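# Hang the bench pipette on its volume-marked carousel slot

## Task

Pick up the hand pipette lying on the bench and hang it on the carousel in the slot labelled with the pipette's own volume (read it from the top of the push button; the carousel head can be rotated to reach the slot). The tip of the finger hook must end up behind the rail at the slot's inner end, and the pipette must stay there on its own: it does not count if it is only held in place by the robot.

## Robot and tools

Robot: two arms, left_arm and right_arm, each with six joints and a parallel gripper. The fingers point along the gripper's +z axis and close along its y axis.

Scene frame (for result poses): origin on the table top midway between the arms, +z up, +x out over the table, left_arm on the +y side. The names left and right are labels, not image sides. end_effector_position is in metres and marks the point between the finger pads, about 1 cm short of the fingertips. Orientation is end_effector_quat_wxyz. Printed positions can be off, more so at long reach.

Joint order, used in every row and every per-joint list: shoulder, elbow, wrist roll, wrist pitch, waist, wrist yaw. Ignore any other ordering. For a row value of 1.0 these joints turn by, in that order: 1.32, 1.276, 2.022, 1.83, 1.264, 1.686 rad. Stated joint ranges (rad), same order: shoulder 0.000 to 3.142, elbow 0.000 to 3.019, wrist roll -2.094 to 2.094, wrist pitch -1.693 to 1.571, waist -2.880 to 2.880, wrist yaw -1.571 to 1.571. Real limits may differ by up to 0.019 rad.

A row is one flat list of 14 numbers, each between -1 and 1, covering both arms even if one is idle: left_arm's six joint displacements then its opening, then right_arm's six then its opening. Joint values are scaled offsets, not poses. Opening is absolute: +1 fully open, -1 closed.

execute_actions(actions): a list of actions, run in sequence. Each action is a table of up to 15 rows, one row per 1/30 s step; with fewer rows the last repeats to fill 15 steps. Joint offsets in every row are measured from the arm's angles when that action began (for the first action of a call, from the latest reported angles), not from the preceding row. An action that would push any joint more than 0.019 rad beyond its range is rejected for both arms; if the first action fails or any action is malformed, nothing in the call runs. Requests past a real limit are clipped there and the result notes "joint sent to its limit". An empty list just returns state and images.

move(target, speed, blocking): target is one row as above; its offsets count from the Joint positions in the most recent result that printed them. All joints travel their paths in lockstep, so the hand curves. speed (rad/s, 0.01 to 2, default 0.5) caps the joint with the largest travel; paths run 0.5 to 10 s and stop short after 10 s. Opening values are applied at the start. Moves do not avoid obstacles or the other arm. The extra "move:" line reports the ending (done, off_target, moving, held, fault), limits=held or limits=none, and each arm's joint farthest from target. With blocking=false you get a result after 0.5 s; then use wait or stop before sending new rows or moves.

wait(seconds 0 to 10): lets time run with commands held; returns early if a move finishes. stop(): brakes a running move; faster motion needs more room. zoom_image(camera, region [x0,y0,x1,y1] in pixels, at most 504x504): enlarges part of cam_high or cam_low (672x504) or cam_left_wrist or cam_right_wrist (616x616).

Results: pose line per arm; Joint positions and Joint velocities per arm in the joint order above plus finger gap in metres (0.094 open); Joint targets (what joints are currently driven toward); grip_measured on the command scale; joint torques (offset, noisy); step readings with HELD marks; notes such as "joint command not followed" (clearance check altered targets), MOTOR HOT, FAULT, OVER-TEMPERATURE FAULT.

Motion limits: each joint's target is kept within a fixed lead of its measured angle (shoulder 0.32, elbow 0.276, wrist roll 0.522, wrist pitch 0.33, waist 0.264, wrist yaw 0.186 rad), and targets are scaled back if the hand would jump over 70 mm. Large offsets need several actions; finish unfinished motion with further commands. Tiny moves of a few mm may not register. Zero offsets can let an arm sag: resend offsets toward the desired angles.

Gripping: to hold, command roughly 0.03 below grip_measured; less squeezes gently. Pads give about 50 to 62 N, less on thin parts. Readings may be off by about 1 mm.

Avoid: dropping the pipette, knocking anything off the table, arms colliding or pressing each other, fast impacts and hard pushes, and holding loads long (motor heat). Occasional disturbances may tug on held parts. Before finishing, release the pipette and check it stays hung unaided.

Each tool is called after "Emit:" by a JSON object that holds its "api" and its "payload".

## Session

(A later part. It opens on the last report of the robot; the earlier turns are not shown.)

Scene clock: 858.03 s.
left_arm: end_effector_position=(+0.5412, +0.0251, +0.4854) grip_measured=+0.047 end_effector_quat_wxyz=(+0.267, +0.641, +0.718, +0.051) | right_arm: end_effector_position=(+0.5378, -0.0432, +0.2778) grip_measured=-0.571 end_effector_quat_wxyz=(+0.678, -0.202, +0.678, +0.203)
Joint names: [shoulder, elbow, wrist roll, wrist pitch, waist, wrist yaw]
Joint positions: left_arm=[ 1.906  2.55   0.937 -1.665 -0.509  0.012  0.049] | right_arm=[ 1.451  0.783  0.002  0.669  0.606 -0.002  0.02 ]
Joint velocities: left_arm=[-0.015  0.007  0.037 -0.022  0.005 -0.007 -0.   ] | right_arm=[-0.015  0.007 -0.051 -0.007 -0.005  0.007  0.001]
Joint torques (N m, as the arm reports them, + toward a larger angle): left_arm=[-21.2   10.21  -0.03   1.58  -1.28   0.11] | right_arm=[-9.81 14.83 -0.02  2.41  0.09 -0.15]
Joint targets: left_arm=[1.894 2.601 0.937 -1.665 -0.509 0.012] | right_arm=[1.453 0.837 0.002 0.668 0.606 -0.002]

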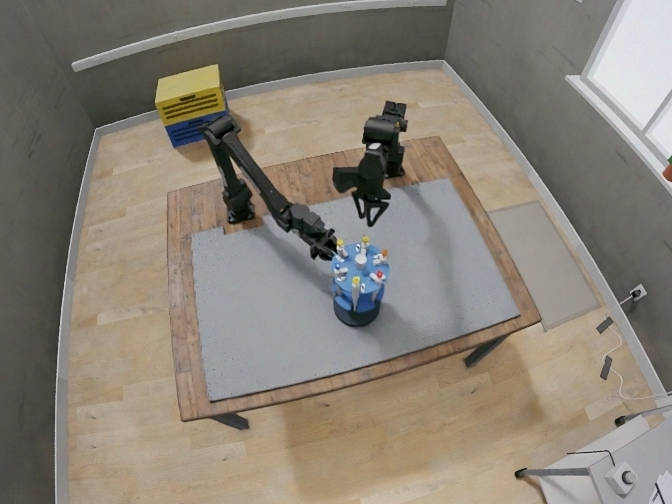

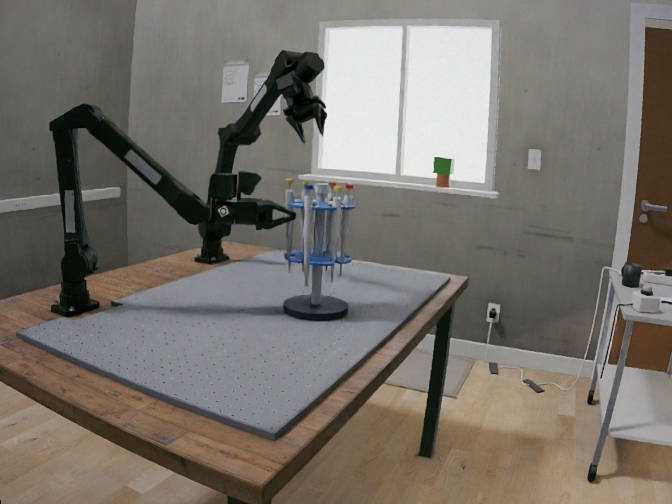

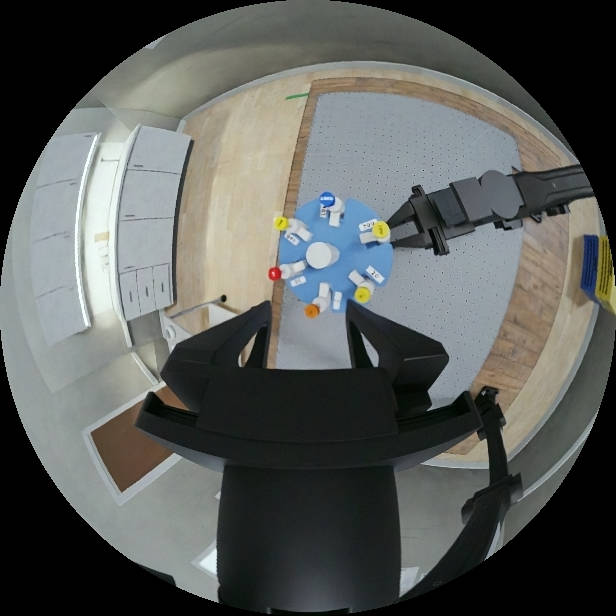

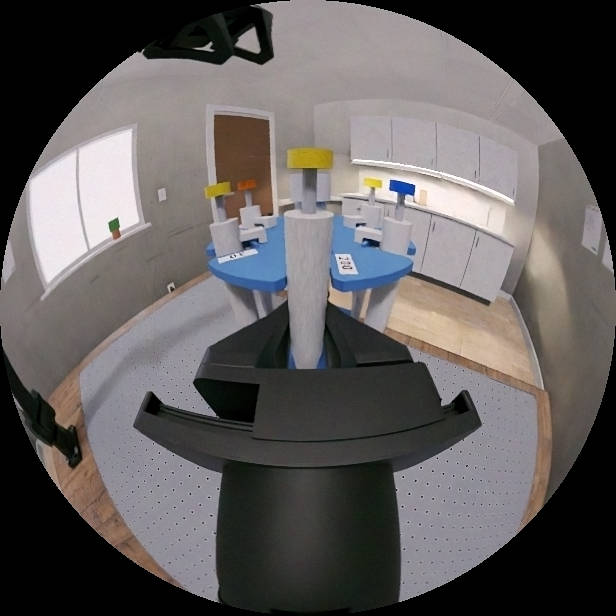

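Emit:
{"api": "zoom_image", "payload": {"camera": "cam_left_wrist", "region": [260,180,430,320]}}

Emit:
{"api": "execute_actions", "payload": {"actions": [[[-0.009,0.04,0,0,0,0,0.05,0.003,0.044,0,0,0,0,-0.61],[-0.009,0.04,0,0,0,0,0.05,0.005,0.0455,0,0,0,0,-0.61],[-0.009,0.04,0,0,0,0,0.05,0.007,0.047,0,0.001,0,0,-0.61],[-0.009,0.04,0,0,0,0,0.05,0.009,0.049,0,0.001,0,0,-0.61],[-0.009,0.04,0,0,0,0,0.05,0.011,0.0505,0,0.001,0,0,-0.61],[-0.009,0.04,0,0,0,0,0.05,0.013,0.052,0,0.002,0,0,-0.61],[-0.009,0.04,0,0,0,0,0.05,0.015,0.054,0,0.002,0,0,-0.61],[-0.009,0.04,0,0,0,0,0.05,0.017,0.0555,0,0.002,0,0,-0.61],[-0.009,0.04,0,0,0,0,0.05,0.019,0.057,0,0.003,0,0,-0.61],[-0.009,0.04,0,0,0,0,0.05,0.021,0.059,0,0.003,0,0,-0.61],[-0.009,0.04,0,0,0,0,0.05,0.023,0.0605,0,0.003,0,0,-0.61],[-0.009,0.04,0,0,0,0,0.05,0.025,0.062,0,0.003,0,0,-0.61]]]}}

Emit:
{"api": "wait", "payload": {"seconds": 0.5}}

Emit:
{"api": "zoom_image", "payload": {"camera": "cam_left_wrist", "region": [260,180,430,320]}}

Emit:
{"api": "zoom_image", "payload": {"camera": "cam_low", "region": [230,165,360,295]}}

Region (260, 180, 430, 320) of cam_left_wrist's 616x616 image, scaled by 2.965, with more detail than that image has; it fills the top 415 rows of this view, and the rest is white.

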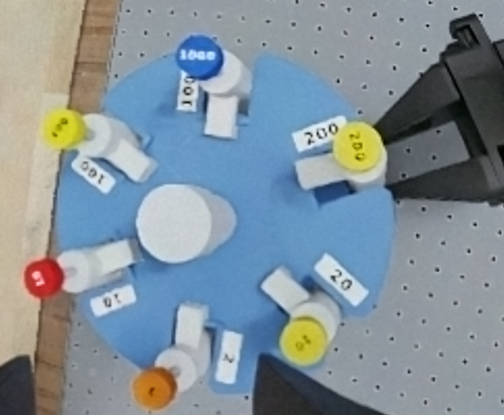

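Scene clock: 881.50 s.
left_arm: end_effector_position=(+0.5412, +0.0251, +0.4854) grip_measured=+0.047 end_effector_quat_wxyz=(+0.267, +0.641, +0.718, +0.051) | right_arm: end_effector_position=(+0.5458, -0.0380, +0.2747) grip_measured=-0.571 end_effector_quat_wxyz=(+0.676, -0.202, +0.679, +0.202)
Joint names: [shoulder, elbow, wrist roll, wrist pitch, waist, wrist yaw]
Joint positions: left_arm=[ 1.906  2.55   0.937 -1.665 -0.509  0.012  0.049] | right_arm=[ 1.479  0.806  0.002  0.669  0.606 -0.002  0.02 ]
Joint velocities: left_arm=[-0.005  0.007 -0.066  0.017 -0.015  0.066 -0.   ] | right_arm=[ 0.034 -0.017  0.022 -0.012  0.005 -0.051 -0.001]
Joint torques (N m, as the arm reports them, + toward a larger angle): left_arm=[-21.15  10.21  -0.04   1.57  -1.18   0.11] | right_arm=[-9.8  14.88 -0.04  2.73  0.07 -0.14]
Joint targets: left_arm=[1.894 2.601 0.937 -1.665 -0.509 0.012] | right_arm=[1.484 0.862 0.002 0.675 0.606 -0.002]
Step readings (joint positions):
0: left_arm=[1.906 2.550 0.937 -1.665 -0.509 0.012] | right_arm=[1.451 0.783 0.002 0.669 0.606 -0.002]
1: left_arm=[1.906 2.550 0.937 -1.665 -0.509 0.012] | right_arm=[1.451 0.783 0.002 0.669 0.606 -0.002]
2: left_arm=[1.906 2.550 0.937 -1.665 -0.509 0.012] | right_arm=[1.451 0.783 0.002 0.669 0.606 -0.002]
4: left_arm=[1.906 2.550 0.937 -1.665 -0.509 0.012] | right_arm=[1.452 0.784 0.002 0.669 0.606 -0.002]
8: left_arm=[1.906 2.550 0.937 -1.665 -0.509 0.012] | right_arm=[1.461 0.793 0.002 0.669 0.606 -0.002]
15: Joint positions above

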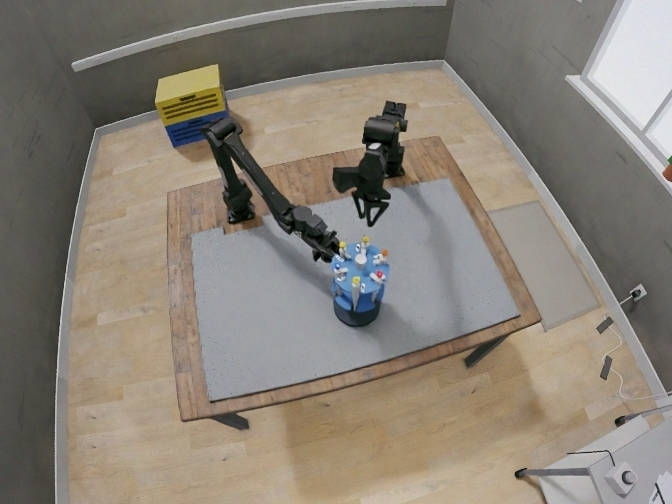

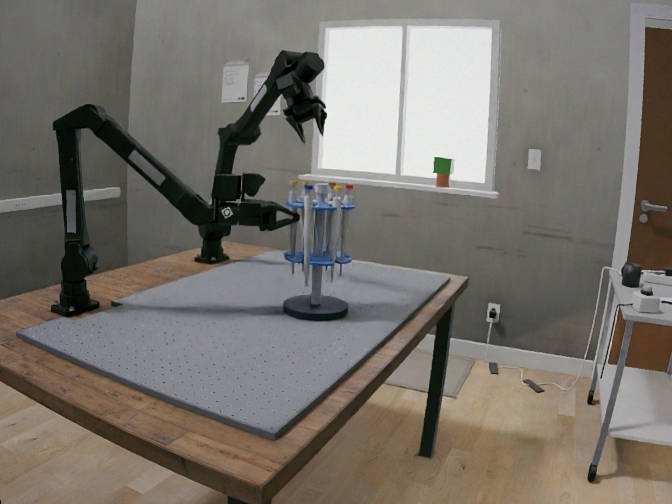

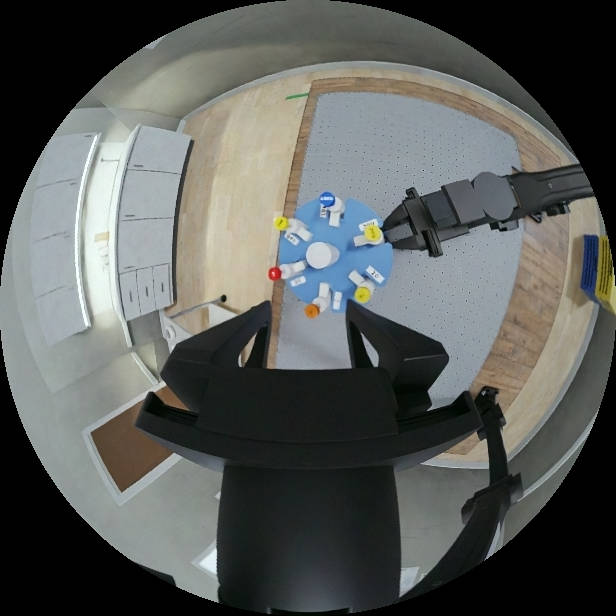

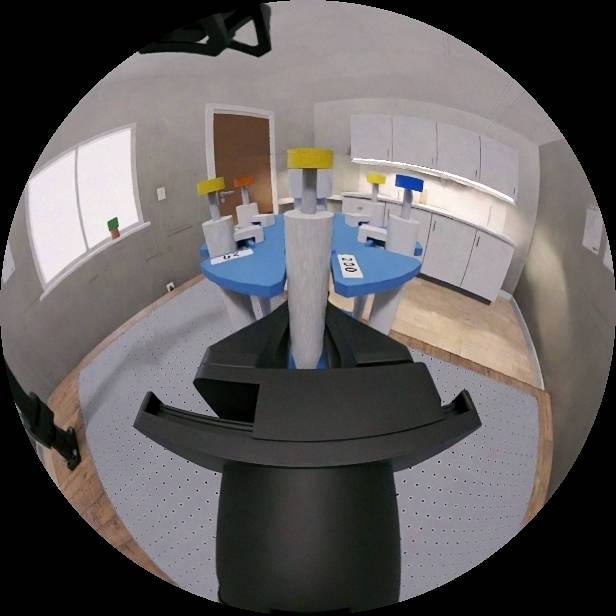

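Scene clock: 882.00 s.
left_arm: end_effector_position=(+0.5412, +0.0251, +0.4854) grip_measured=+0.047 end_effector_quat_wxyz=(+0.267, +0.641, +0.718, +0.051) | right_arm: end_effector_position=(+0.5460, -0.0379, +0.2738) grip_measured=-0.571 end_effector_quat_wxyz=(+0.676, -0.202, +0.680, +0.202)
Joint names: [shoulder, elbow, wrist roll, wrist pitch, waist, wrist yaw]
Joint positions: left_arm=[ 1.906  2.55   0.937 -1.665 -0.509  0.012  0.049] | right_arm=[ 1.48   0.806  0.002  0.669  0.606 -0.002  0.02 ]
Joint velocities: left_arm=[-0.005  0.002  0.051 -0.002 -0.005  0.051 -0.   ] | right_arm=[-0.005 -0.002 -0.051  0.002 -0.005 -0.007  0.001]
Joint torques (N m, as the arm reports them, + toward a larger angle): left_arm=[-21.17  10.22  -0.04   1.57  -1.18   0.11] | right_arm=[-9.82 14.99 -0.02  2.74 -0.04 -0.15]
Joint targets: left_arm=[1.894 2.601 0.937 -1.665 -0.509 0.012] | right_arm=[1.484 0.862 0.002 0.675 0.606 -0.002]
wait: 0.50 s; at rest by 0.17 s

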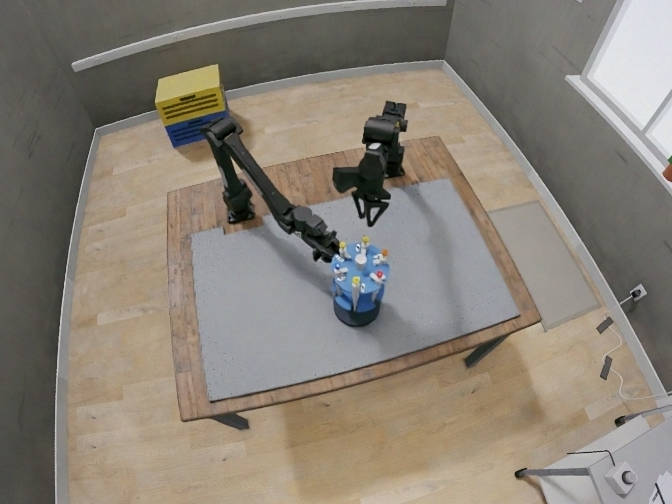

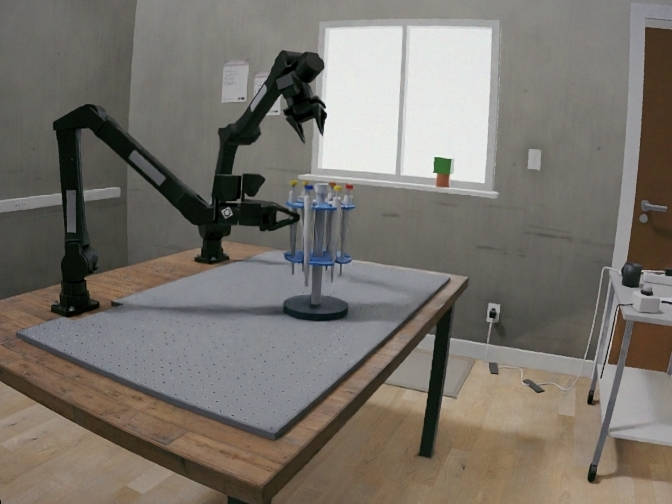

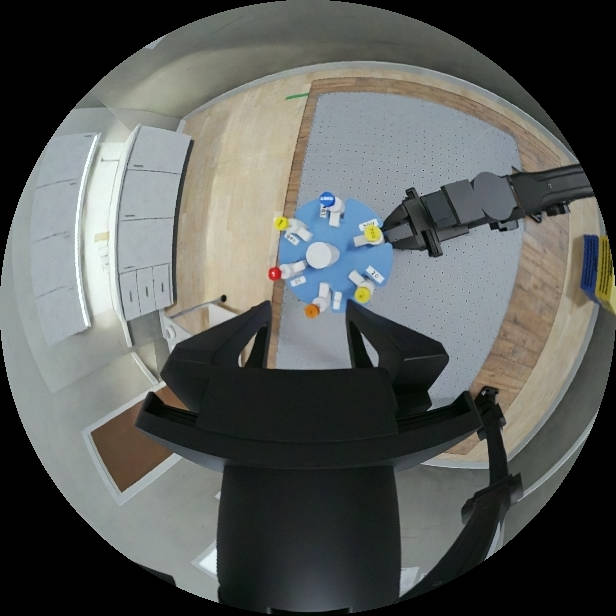

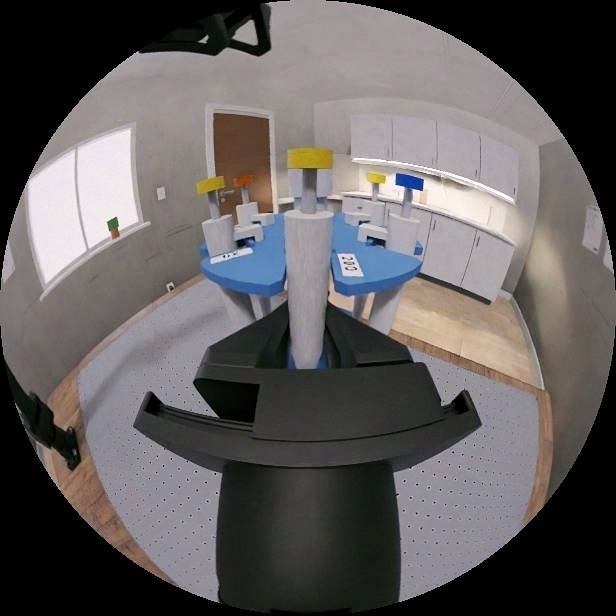

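Region (260, 180, 430, 320) of cam_left_wrist's 616x616 image, scaled by 2.965, with more detail than that image has; it fills the top 415 rows of this view, and the rest is white.

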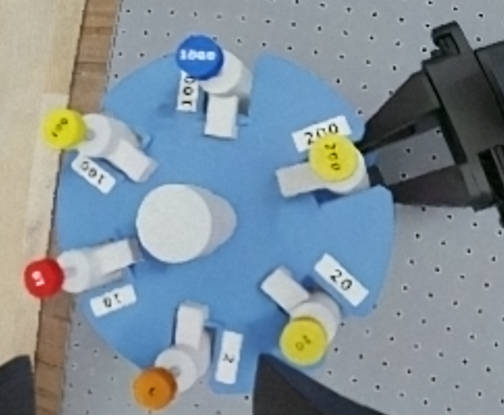

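Region (230, 165, 360, 295) of cam_low's 672x504 image, scaled by 3.877, with more detail than that image has.

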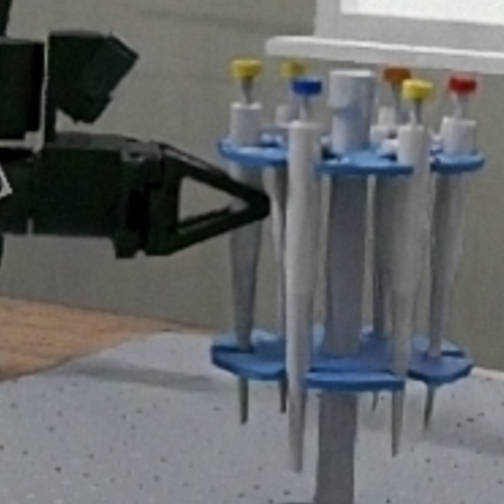

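Emit:
{"api": "execute_actions", "payload": {"actions": [[[-0.009,0.04,0,0,0,0,0.05,0.004,0.045,0,0.004,0,0,-0.61],[-0.009,0.04,0,0,0,0,0.05,0.005,0.046,0,0.004,0,0,-0.61],[-0.009,0.04,0,0,0,0,0.05,0.006,0.047,0,0.004,0,0,-0.61],[-0.009,0.04,0,0,0,0,0.05,0.007,0.048,0,0.004,0,0,-0.61],[-0.009,0.04,0,0,0,0,0.05,0.008,0.049,0,0.004,0,0,-0.61],[-0.009,0.04,0,0,0,0,0.05,0.009,0.050,0,0.004,0,0,-0.61],[-0.009,0.04,0,0,0,0,0.05,0.010,0.051,0,0.004,0,0,-0.61],[-0.009,0.04,0,0,0,0,0.05,0.011,0.052,0,0.004,0,0,-0.61],[-0.009,0.04,0,0,0,0,0.05,0.012,0.053,0,0.004,0,0,-0.61],[-0.009,0.04,0,0,0,0,0.05,0.012,0.054,0,0.004,0,0,-0.61]]]}}

Emit:
{"api": "zoom_image", "payload": {"camera": "cam_left_wrist", "region": [260,180,430,320]}}

Emit:
{"api": "zoom_image", "payload": {"camera": "cam_low", "region": [270,170,340,240]}}

Scene clock: 898.50 s.
left_arm: end_effector_position=(+0.5412, +0.0251, +0.4854) grip_measured=+0.047 end_effector_quat_wxyz=(+0.267, +0.641, +0.718, +0.051) | right_arm: end_effector_position=(+0.5482, -0.0365, +0.2745) grip_measured=-0.571 end_effector_quat_wxyz=(+0.676, -0.202, +0.679, +0.202)
Joint names: [shoulder, elbow, wrist roll, wrist pitch, waist, wrist yaw]
Joint positions: left_arm=[ 1.906  2.55   0.937 -1.665 -0.509  0.012  0.049] | right_arm=[ 1.486  0.813  0.002  0.669  0.606 -0.002  0.02 ]
Joint velocities: left_arm=[-0.005  0.007  0.037  0.017 -0.015 -0.007 -0.001] | right_arm=[-0.024 -0.022 -0.081  0.012  0.005  0.066 -0.   ]
Joint torques (N m, as the arm reports them, + toward a larger angle): left_arm=[-21.17  10.22  -0.04   1.57  -1.19   0.11] | right_arm=[-9.52 15.46 -0.03  2.8  -0.03 -0.15]
Joint targets: left_arm=[1.894 2.601 0.937 -1.665 -0.509 0.012] | right_arm=[1.496 0.875 0.002 0.676 0.606 -0.002]
Step readings (joint positions):
0: left_arm=[1.906 2.550 0.937 -1.665 -0.509 0.012] | right_arm=[1.480 0.806 0.002 0.669 0.606 -0.002]
1: left_arm=[1.906 2.550 0.937 -1.665 -0.509 0.012] | right_arm=[1.480 0.806 0.002 0.669 0.606 -0.002]
2: left_arm=[1.906 2.550 0.937 -1.665 -0.509 0.012] | right_arm=[1.480 0.806 0.002 0.669 0.606 -0.002]
4: left_arm=[1.906 2.550 0.937 -1.665 -0.509 0.012] | right_arm=[1.480 0.806 0.002 0.669 0.606 -0.002]
8: left_arm=[1.906 2.550 0.937 -1.665 -0.509 0.012] | right_arm=[1.485 0.812 0.002 0.669 0.606 -0.002]
15: Joint positions above

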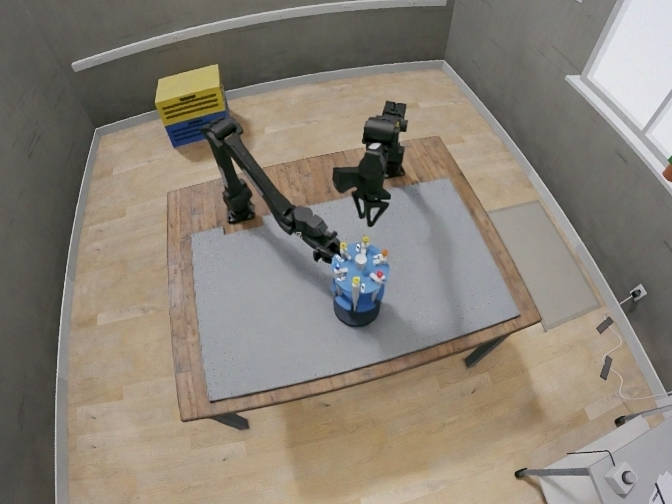

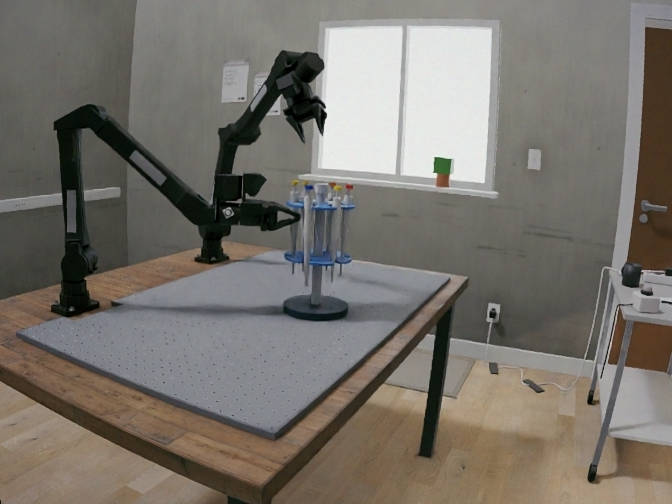

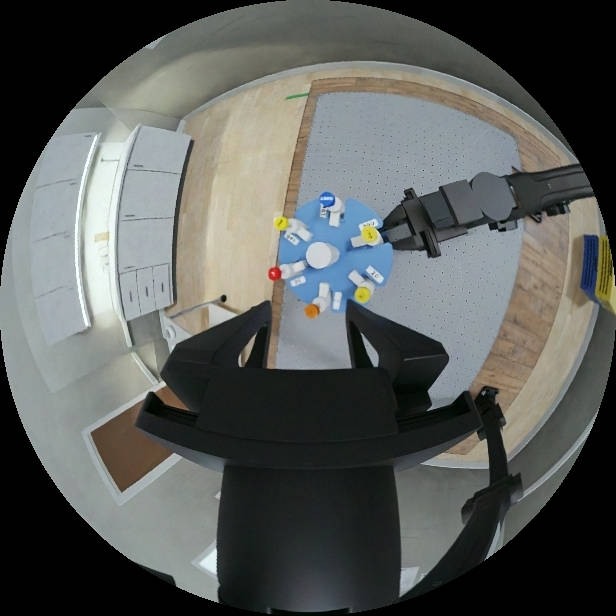

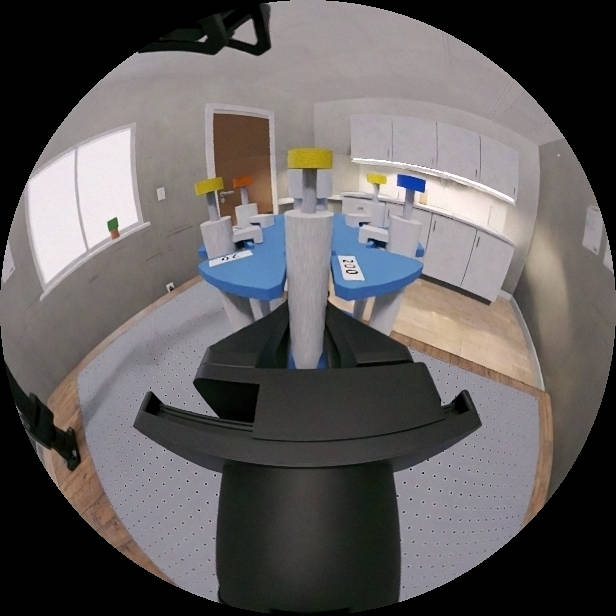

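Region (260, 180, 430, 320) of cam_left_wrist's 616x616 image, scaled by 2.965, with more detail than that image has; it fills the top 415 rows of this view, and the rest is white.

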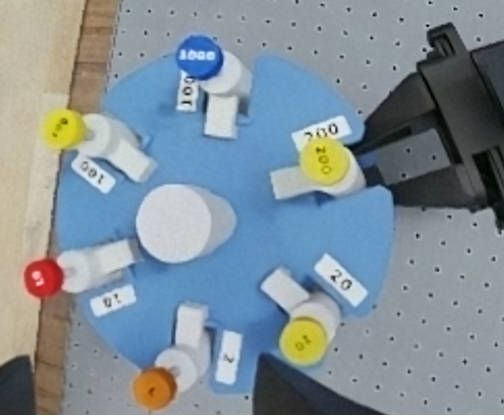

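Region (270, 170, 340, 240) of cam_low's 672x504 image, scaled by 7.200, with more detail than that image has.

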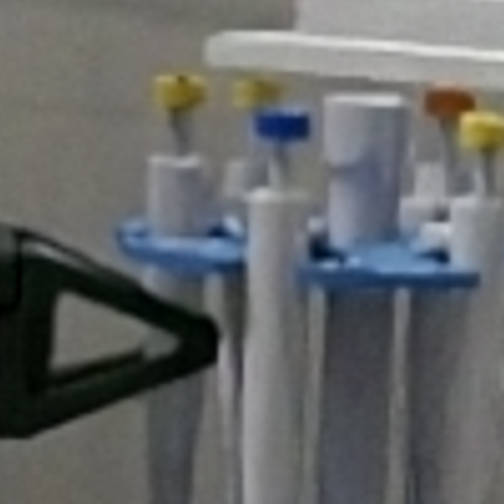

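Emit:
{"api": "execute_actions", "payload": {"actions": [[[-0.009,0.04,0,0,0,0,0.05,0.004,0.03,0,0.008,0,0,-0.61],[-0.009,0.04,0,0,0,0,0.05,0.004,0.015,0,0.010,0,0,-0.61],[-0.009,0.04,0,0,0,0,0.05,0.004,0.005,0,0.011,0,0,-0.61],[-0.009,0.04,0,0,0,0,0.05,0.005,0.003,0,0.012,0,0,-0.61],[-0.009,0.04,0,0,0,0,0.05,0.006,0.002,0,0.013,0,0,-0.61],[-0.009,0.04,0,0,0,0,0.05,0.007,0.001,0,0.014,0,0,-0.61],[-0.009,0.04,0,0,0,0,0.05,0.008,0.0,0,0.015,0,0,-0.61],[-0.009,0.04,0,0,0,0,0.05,0.009,-0.001,0,0.016,0,0,-0.61],[-0.009,0.04,0,0,0,0,0.05,0.010,-0.002,0,0.017,0,0,-0.61],[-0.009,0.04,0,0,0,0,0.05,0.011,-0.003,0,0.018,0,0,-0.61],[-0.009,0.04,0,0,0,0,0.05,0.012,-0.004,0,0.019,0,0,-0.61],[-0.009,0.04,0,0,0,0,0.05,0.013,-0.005,0,0.020,0,0,-0.61]]]}}

Emit:
{"api": "zoom_image", "payload": {"camera": "cam_low", "region": [270,170,340,240]}}

Emit:
{"api": "zoom_image", "payload": {"camera": "cam_right_wrist", "region": [190,140,430,320]}}

Scene clock: 927.07 s.
left_arm: end_effector_position=(+0.5412, +0.0251, +0.4854) grip_measured=+0.047 end_effector_quat_wxyz=(+0.267, +0.641, +0.718, +0.051) | right_arm: end_effector_position=(+0.5476, -0.0369, +0.2738) grip_measured=-0.571 end_effector_quat_wxyz=(+0.679, -0.201, +0.676, +0.203)
Joint names: [shoulder, elbow, wrist roll, wrist pitch, waist, wrist yaw]
Joint positions: left_arm=[ 1.906  2.55   0.937 -1.665 -0.509  0.012  0.049] | right_arm=[ 1.49   0.808  0.002  0.686  0.606 -0.002  0.02 ]
Joint velocities: left_arm=[-0.005 -0.002 -0.007  0.022 -0.015 -0.022  0.   ] | right_arm=[ 0.005  0.007 -0.007  0.022 -0.005 -0.022  0.   ]
Joint torques (N m, as the arm reports them, + toward a larger angle): left_arm=[-21.18  10.22  -0.03   1.56  -1.25   0.11] | right_arm=[-9.3   9.43 -0.03  3.48 -0.13 -0.14]
Joint targets: left_arm=[1.894 2.601 0.937 -1.665 -0.509 0.012] | right_arm=[1.503 0.807 0.002 0.706 0.606 -0.002]
Step readings (joint positions):
0: left_arm=[1.906 2.550 0.937 -1.665 -0.509 0.012] | right_arm=[1.486 0.813 0.002 0.669 0.606 -0.002]
1: left_arm=[1.906 2.550 0.937 -1.665 -0.509 0.012] | right_arm=[1.486 0.813 0.002 0.669 0.606 -0.002]
2: left_arm=[1.906 2.550 0.937 -1.665 -0.509 0.012] | right_arm=[1.486 0.813 0.002 0.669 0.606 -0.002]
4: left_arm=[1.906 2.550 0.937 -1.665 -0.509 0.012] | right_arm=[1.486 0.813 0.002 0.669 0.606 -0.002]
8: left_arm=[1.906 2.550 0.937 -1.665 -0.509 0.012] | right_arm=[1.487 0.813 0.002 0.672 0.606 -0.002]
15: Joint positions above

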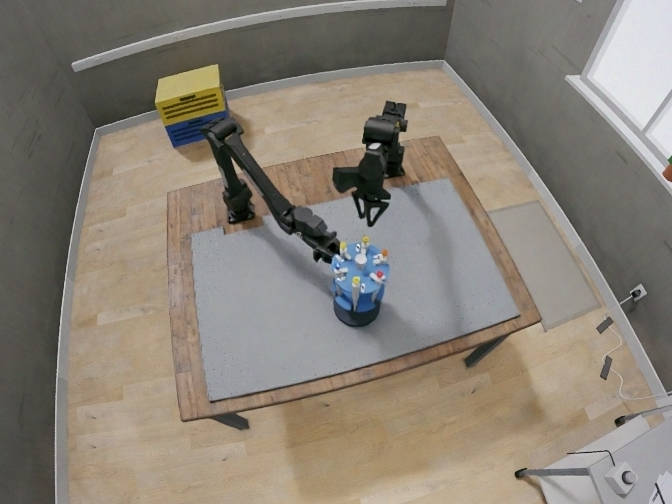

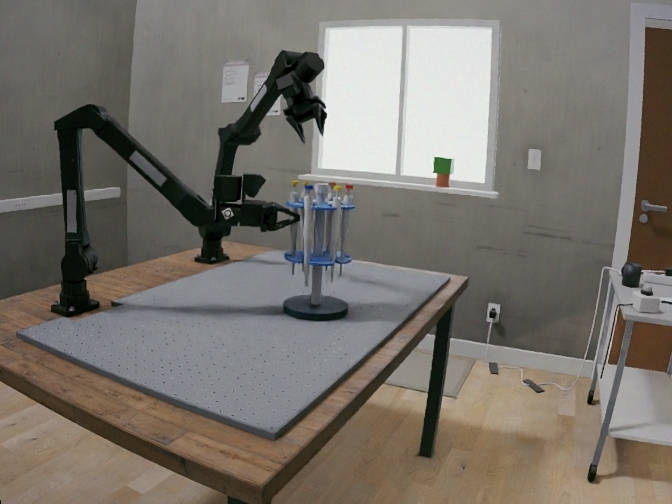

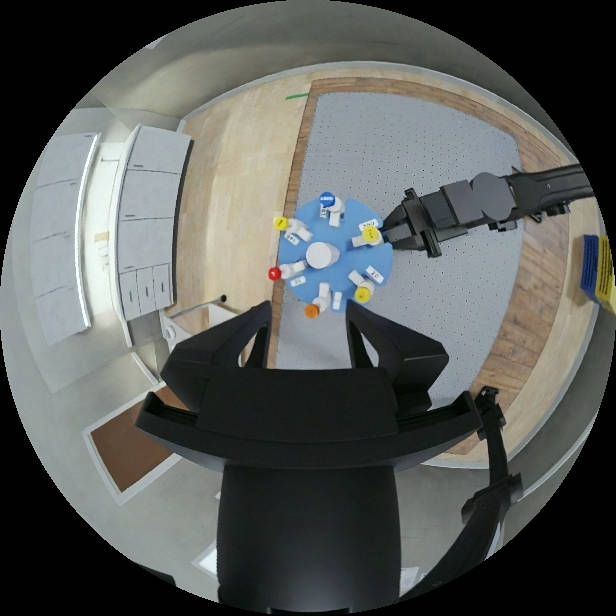

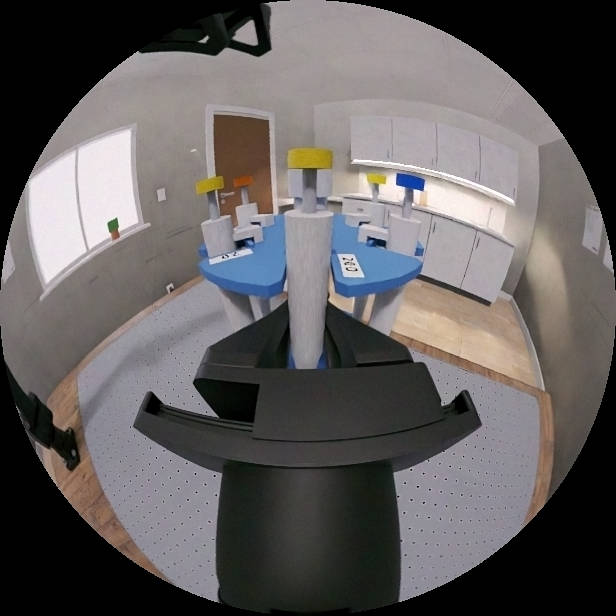

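Region (270, 170, 340, 240) of cam_low's 672x504 image, scaled by 7.200, with more detail than that image has.

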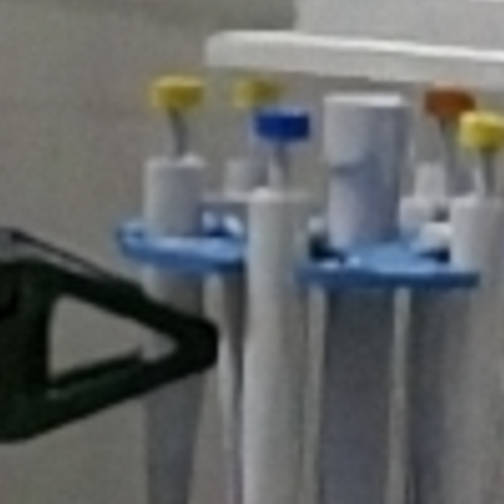

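Region (190, 140, 430, 320) of cam_right_wrist's 616x616 image, scaled by 2.100, with more detail than that image has; it fills the top 378 rows of this view, and the rest is white.

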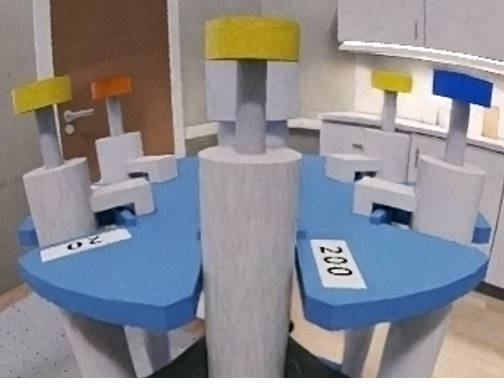

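Emit:
{"api": "execute_actions", "payload": {"actions": [[[-0.009,0.04,0,0,0,0,0.05,0.010,-0.002,0,0.008,0,0,-0.61],[-0.009,0.04,0,0,0,0,0.05,0.010,-0.003,0,0.008,0,0,-0.61],[-0.009,0.04,0,0,0,0,0.05,0.011,-0.004,0,0.008,0,0,-0.61],[-0.009,0.04,0,0,0,0,0.05,0.011,-0.005,0,0.008,0,0,-0.61],[-0.009,0.04,0,0,0,0,0.05,0.012,-0.0055,0,0.008,0,0,-0.61],[-0.009,0.04,0,0,0,0,0.05,0.012,-0.006,0,0.008,0,0,-0.61],[-0.009,0.04,0,0,0,0,0.05,0.013,-0.0065,0,0.008,0,0,-0.61],[-0.009,0.04,0,0,0,0,0.05,0.013,-0.007,0,0.008,0,0,-0.61]]]}}

Emit:
{"api": "zoom_image", "payload": {"camera": "cam_low", "region": [270,170,340,240]}}

Scene clock: 939.77 s.
left_arm: end_effector_position=(+0.5412, +0.0251, +0.4854) grip_measured=+0.047 end_effector_quat_wxyz=(+0.267, +0.641, +0.718, +0.051) | right_arm: end_effector_position=(+0.5472, -0.0371, +0.2692) grip_measured=-0.571 end_effector_quat_wxyz=(+0.676, -0.202, +0.679, +0.203)
Joint names: [shoulder, elbow, wrist roll, wrist pitch, waist, wrist yaw]
Joint positions: left_arm=[ 1.906  2.55   0.937 -1.665 -0.509  0.012  0.049] | right_arm=[ 1.494  0.804  0.002  0.687  0.606 -0.002  0.02 ]
Joint velocities: left_arm=[-0.005 -0.007  0.022 -0.002 -0.024 -0.051  0.001] | right_arm=[ 0.005 -0.002 -0.037 -0.007  0.005  0.007 -0.   ]
Joint torques (N m, as the arm reports them, + toward a larger angle): left_arm=[-21.18  10.21  -0.04   1.57  -1.22   0.11] | right_arm=[-9.37  8.98 -0.03  3.05  0.02 -0.13]
Joint targets: left_arm=[1.894 2.601 0.937 -1.665 -0.509 0.012] | right_arm=[1.507 0.799 0.002 0.700 0.606 -0.002]
Step readings (joint positions):
0: left_arm=[1.906 2.550 0.937 -1.665 -0.509 0.012] | right_arm=[1.491 0.808 0.002 0.686 0.606 -0.002]
1: left_arm=[1.906 2.550 0.937 -1.665 -0.509 0.012] | right_arm=[1.491 0.808 0.002 0.686 0.606 -0.002]
2: left_arm=[1.906 2.550 0.937 -1.665 -0.509 0.012] | right_arm=[1.491 0.808 0.002 0.686 0.606 -0.002]
4: left_arm=[1.906 2.550 0.937 -1.665 -0.509 0.012] | right_arm=[1.491 0.807 0.002 0.686 0.606 -0.002]
8: left_arm=[1.906 2.550 0.937 -1.665 -0.509 0.012] | right_arm=[1.494 0.804 0.002 0.687 0.606 -0.002]
15: Joint positions above

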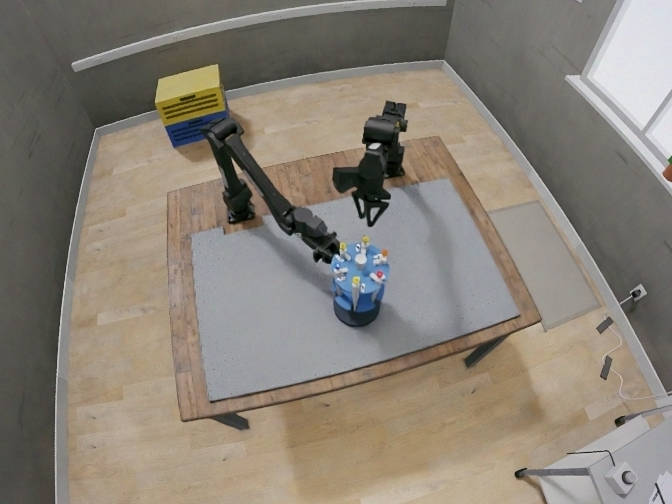

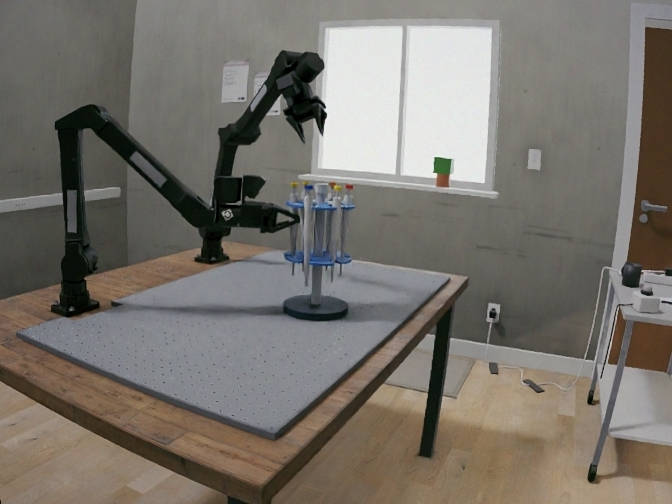

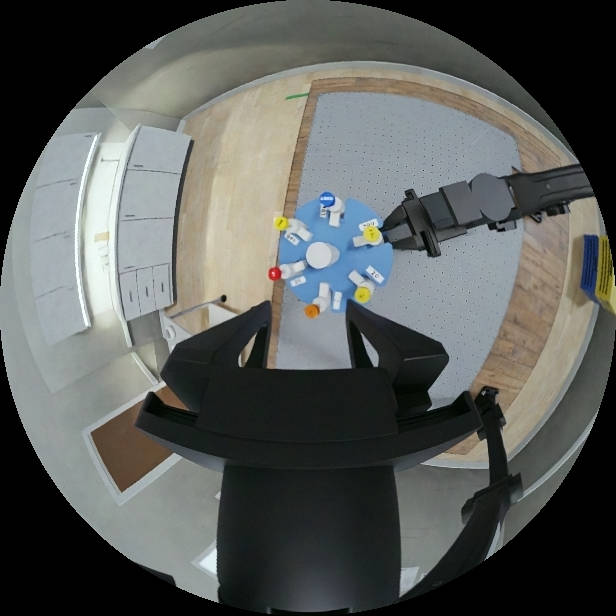

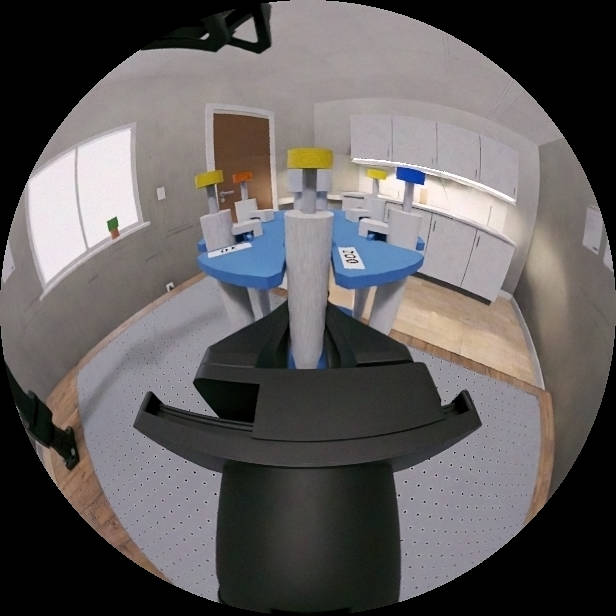

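Region (270, 170, 340, 240) of cam_low's 672x504 image, scaled by 7.200, with more detail than that image has.

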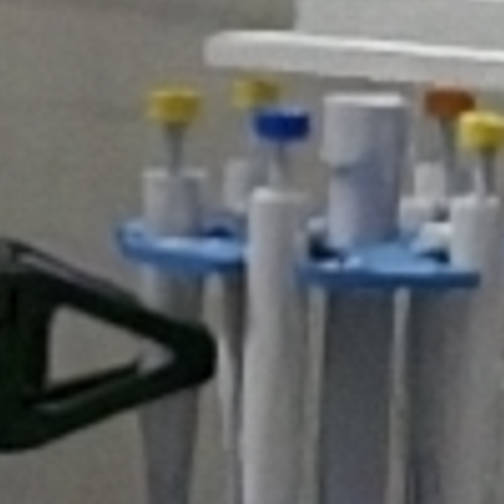

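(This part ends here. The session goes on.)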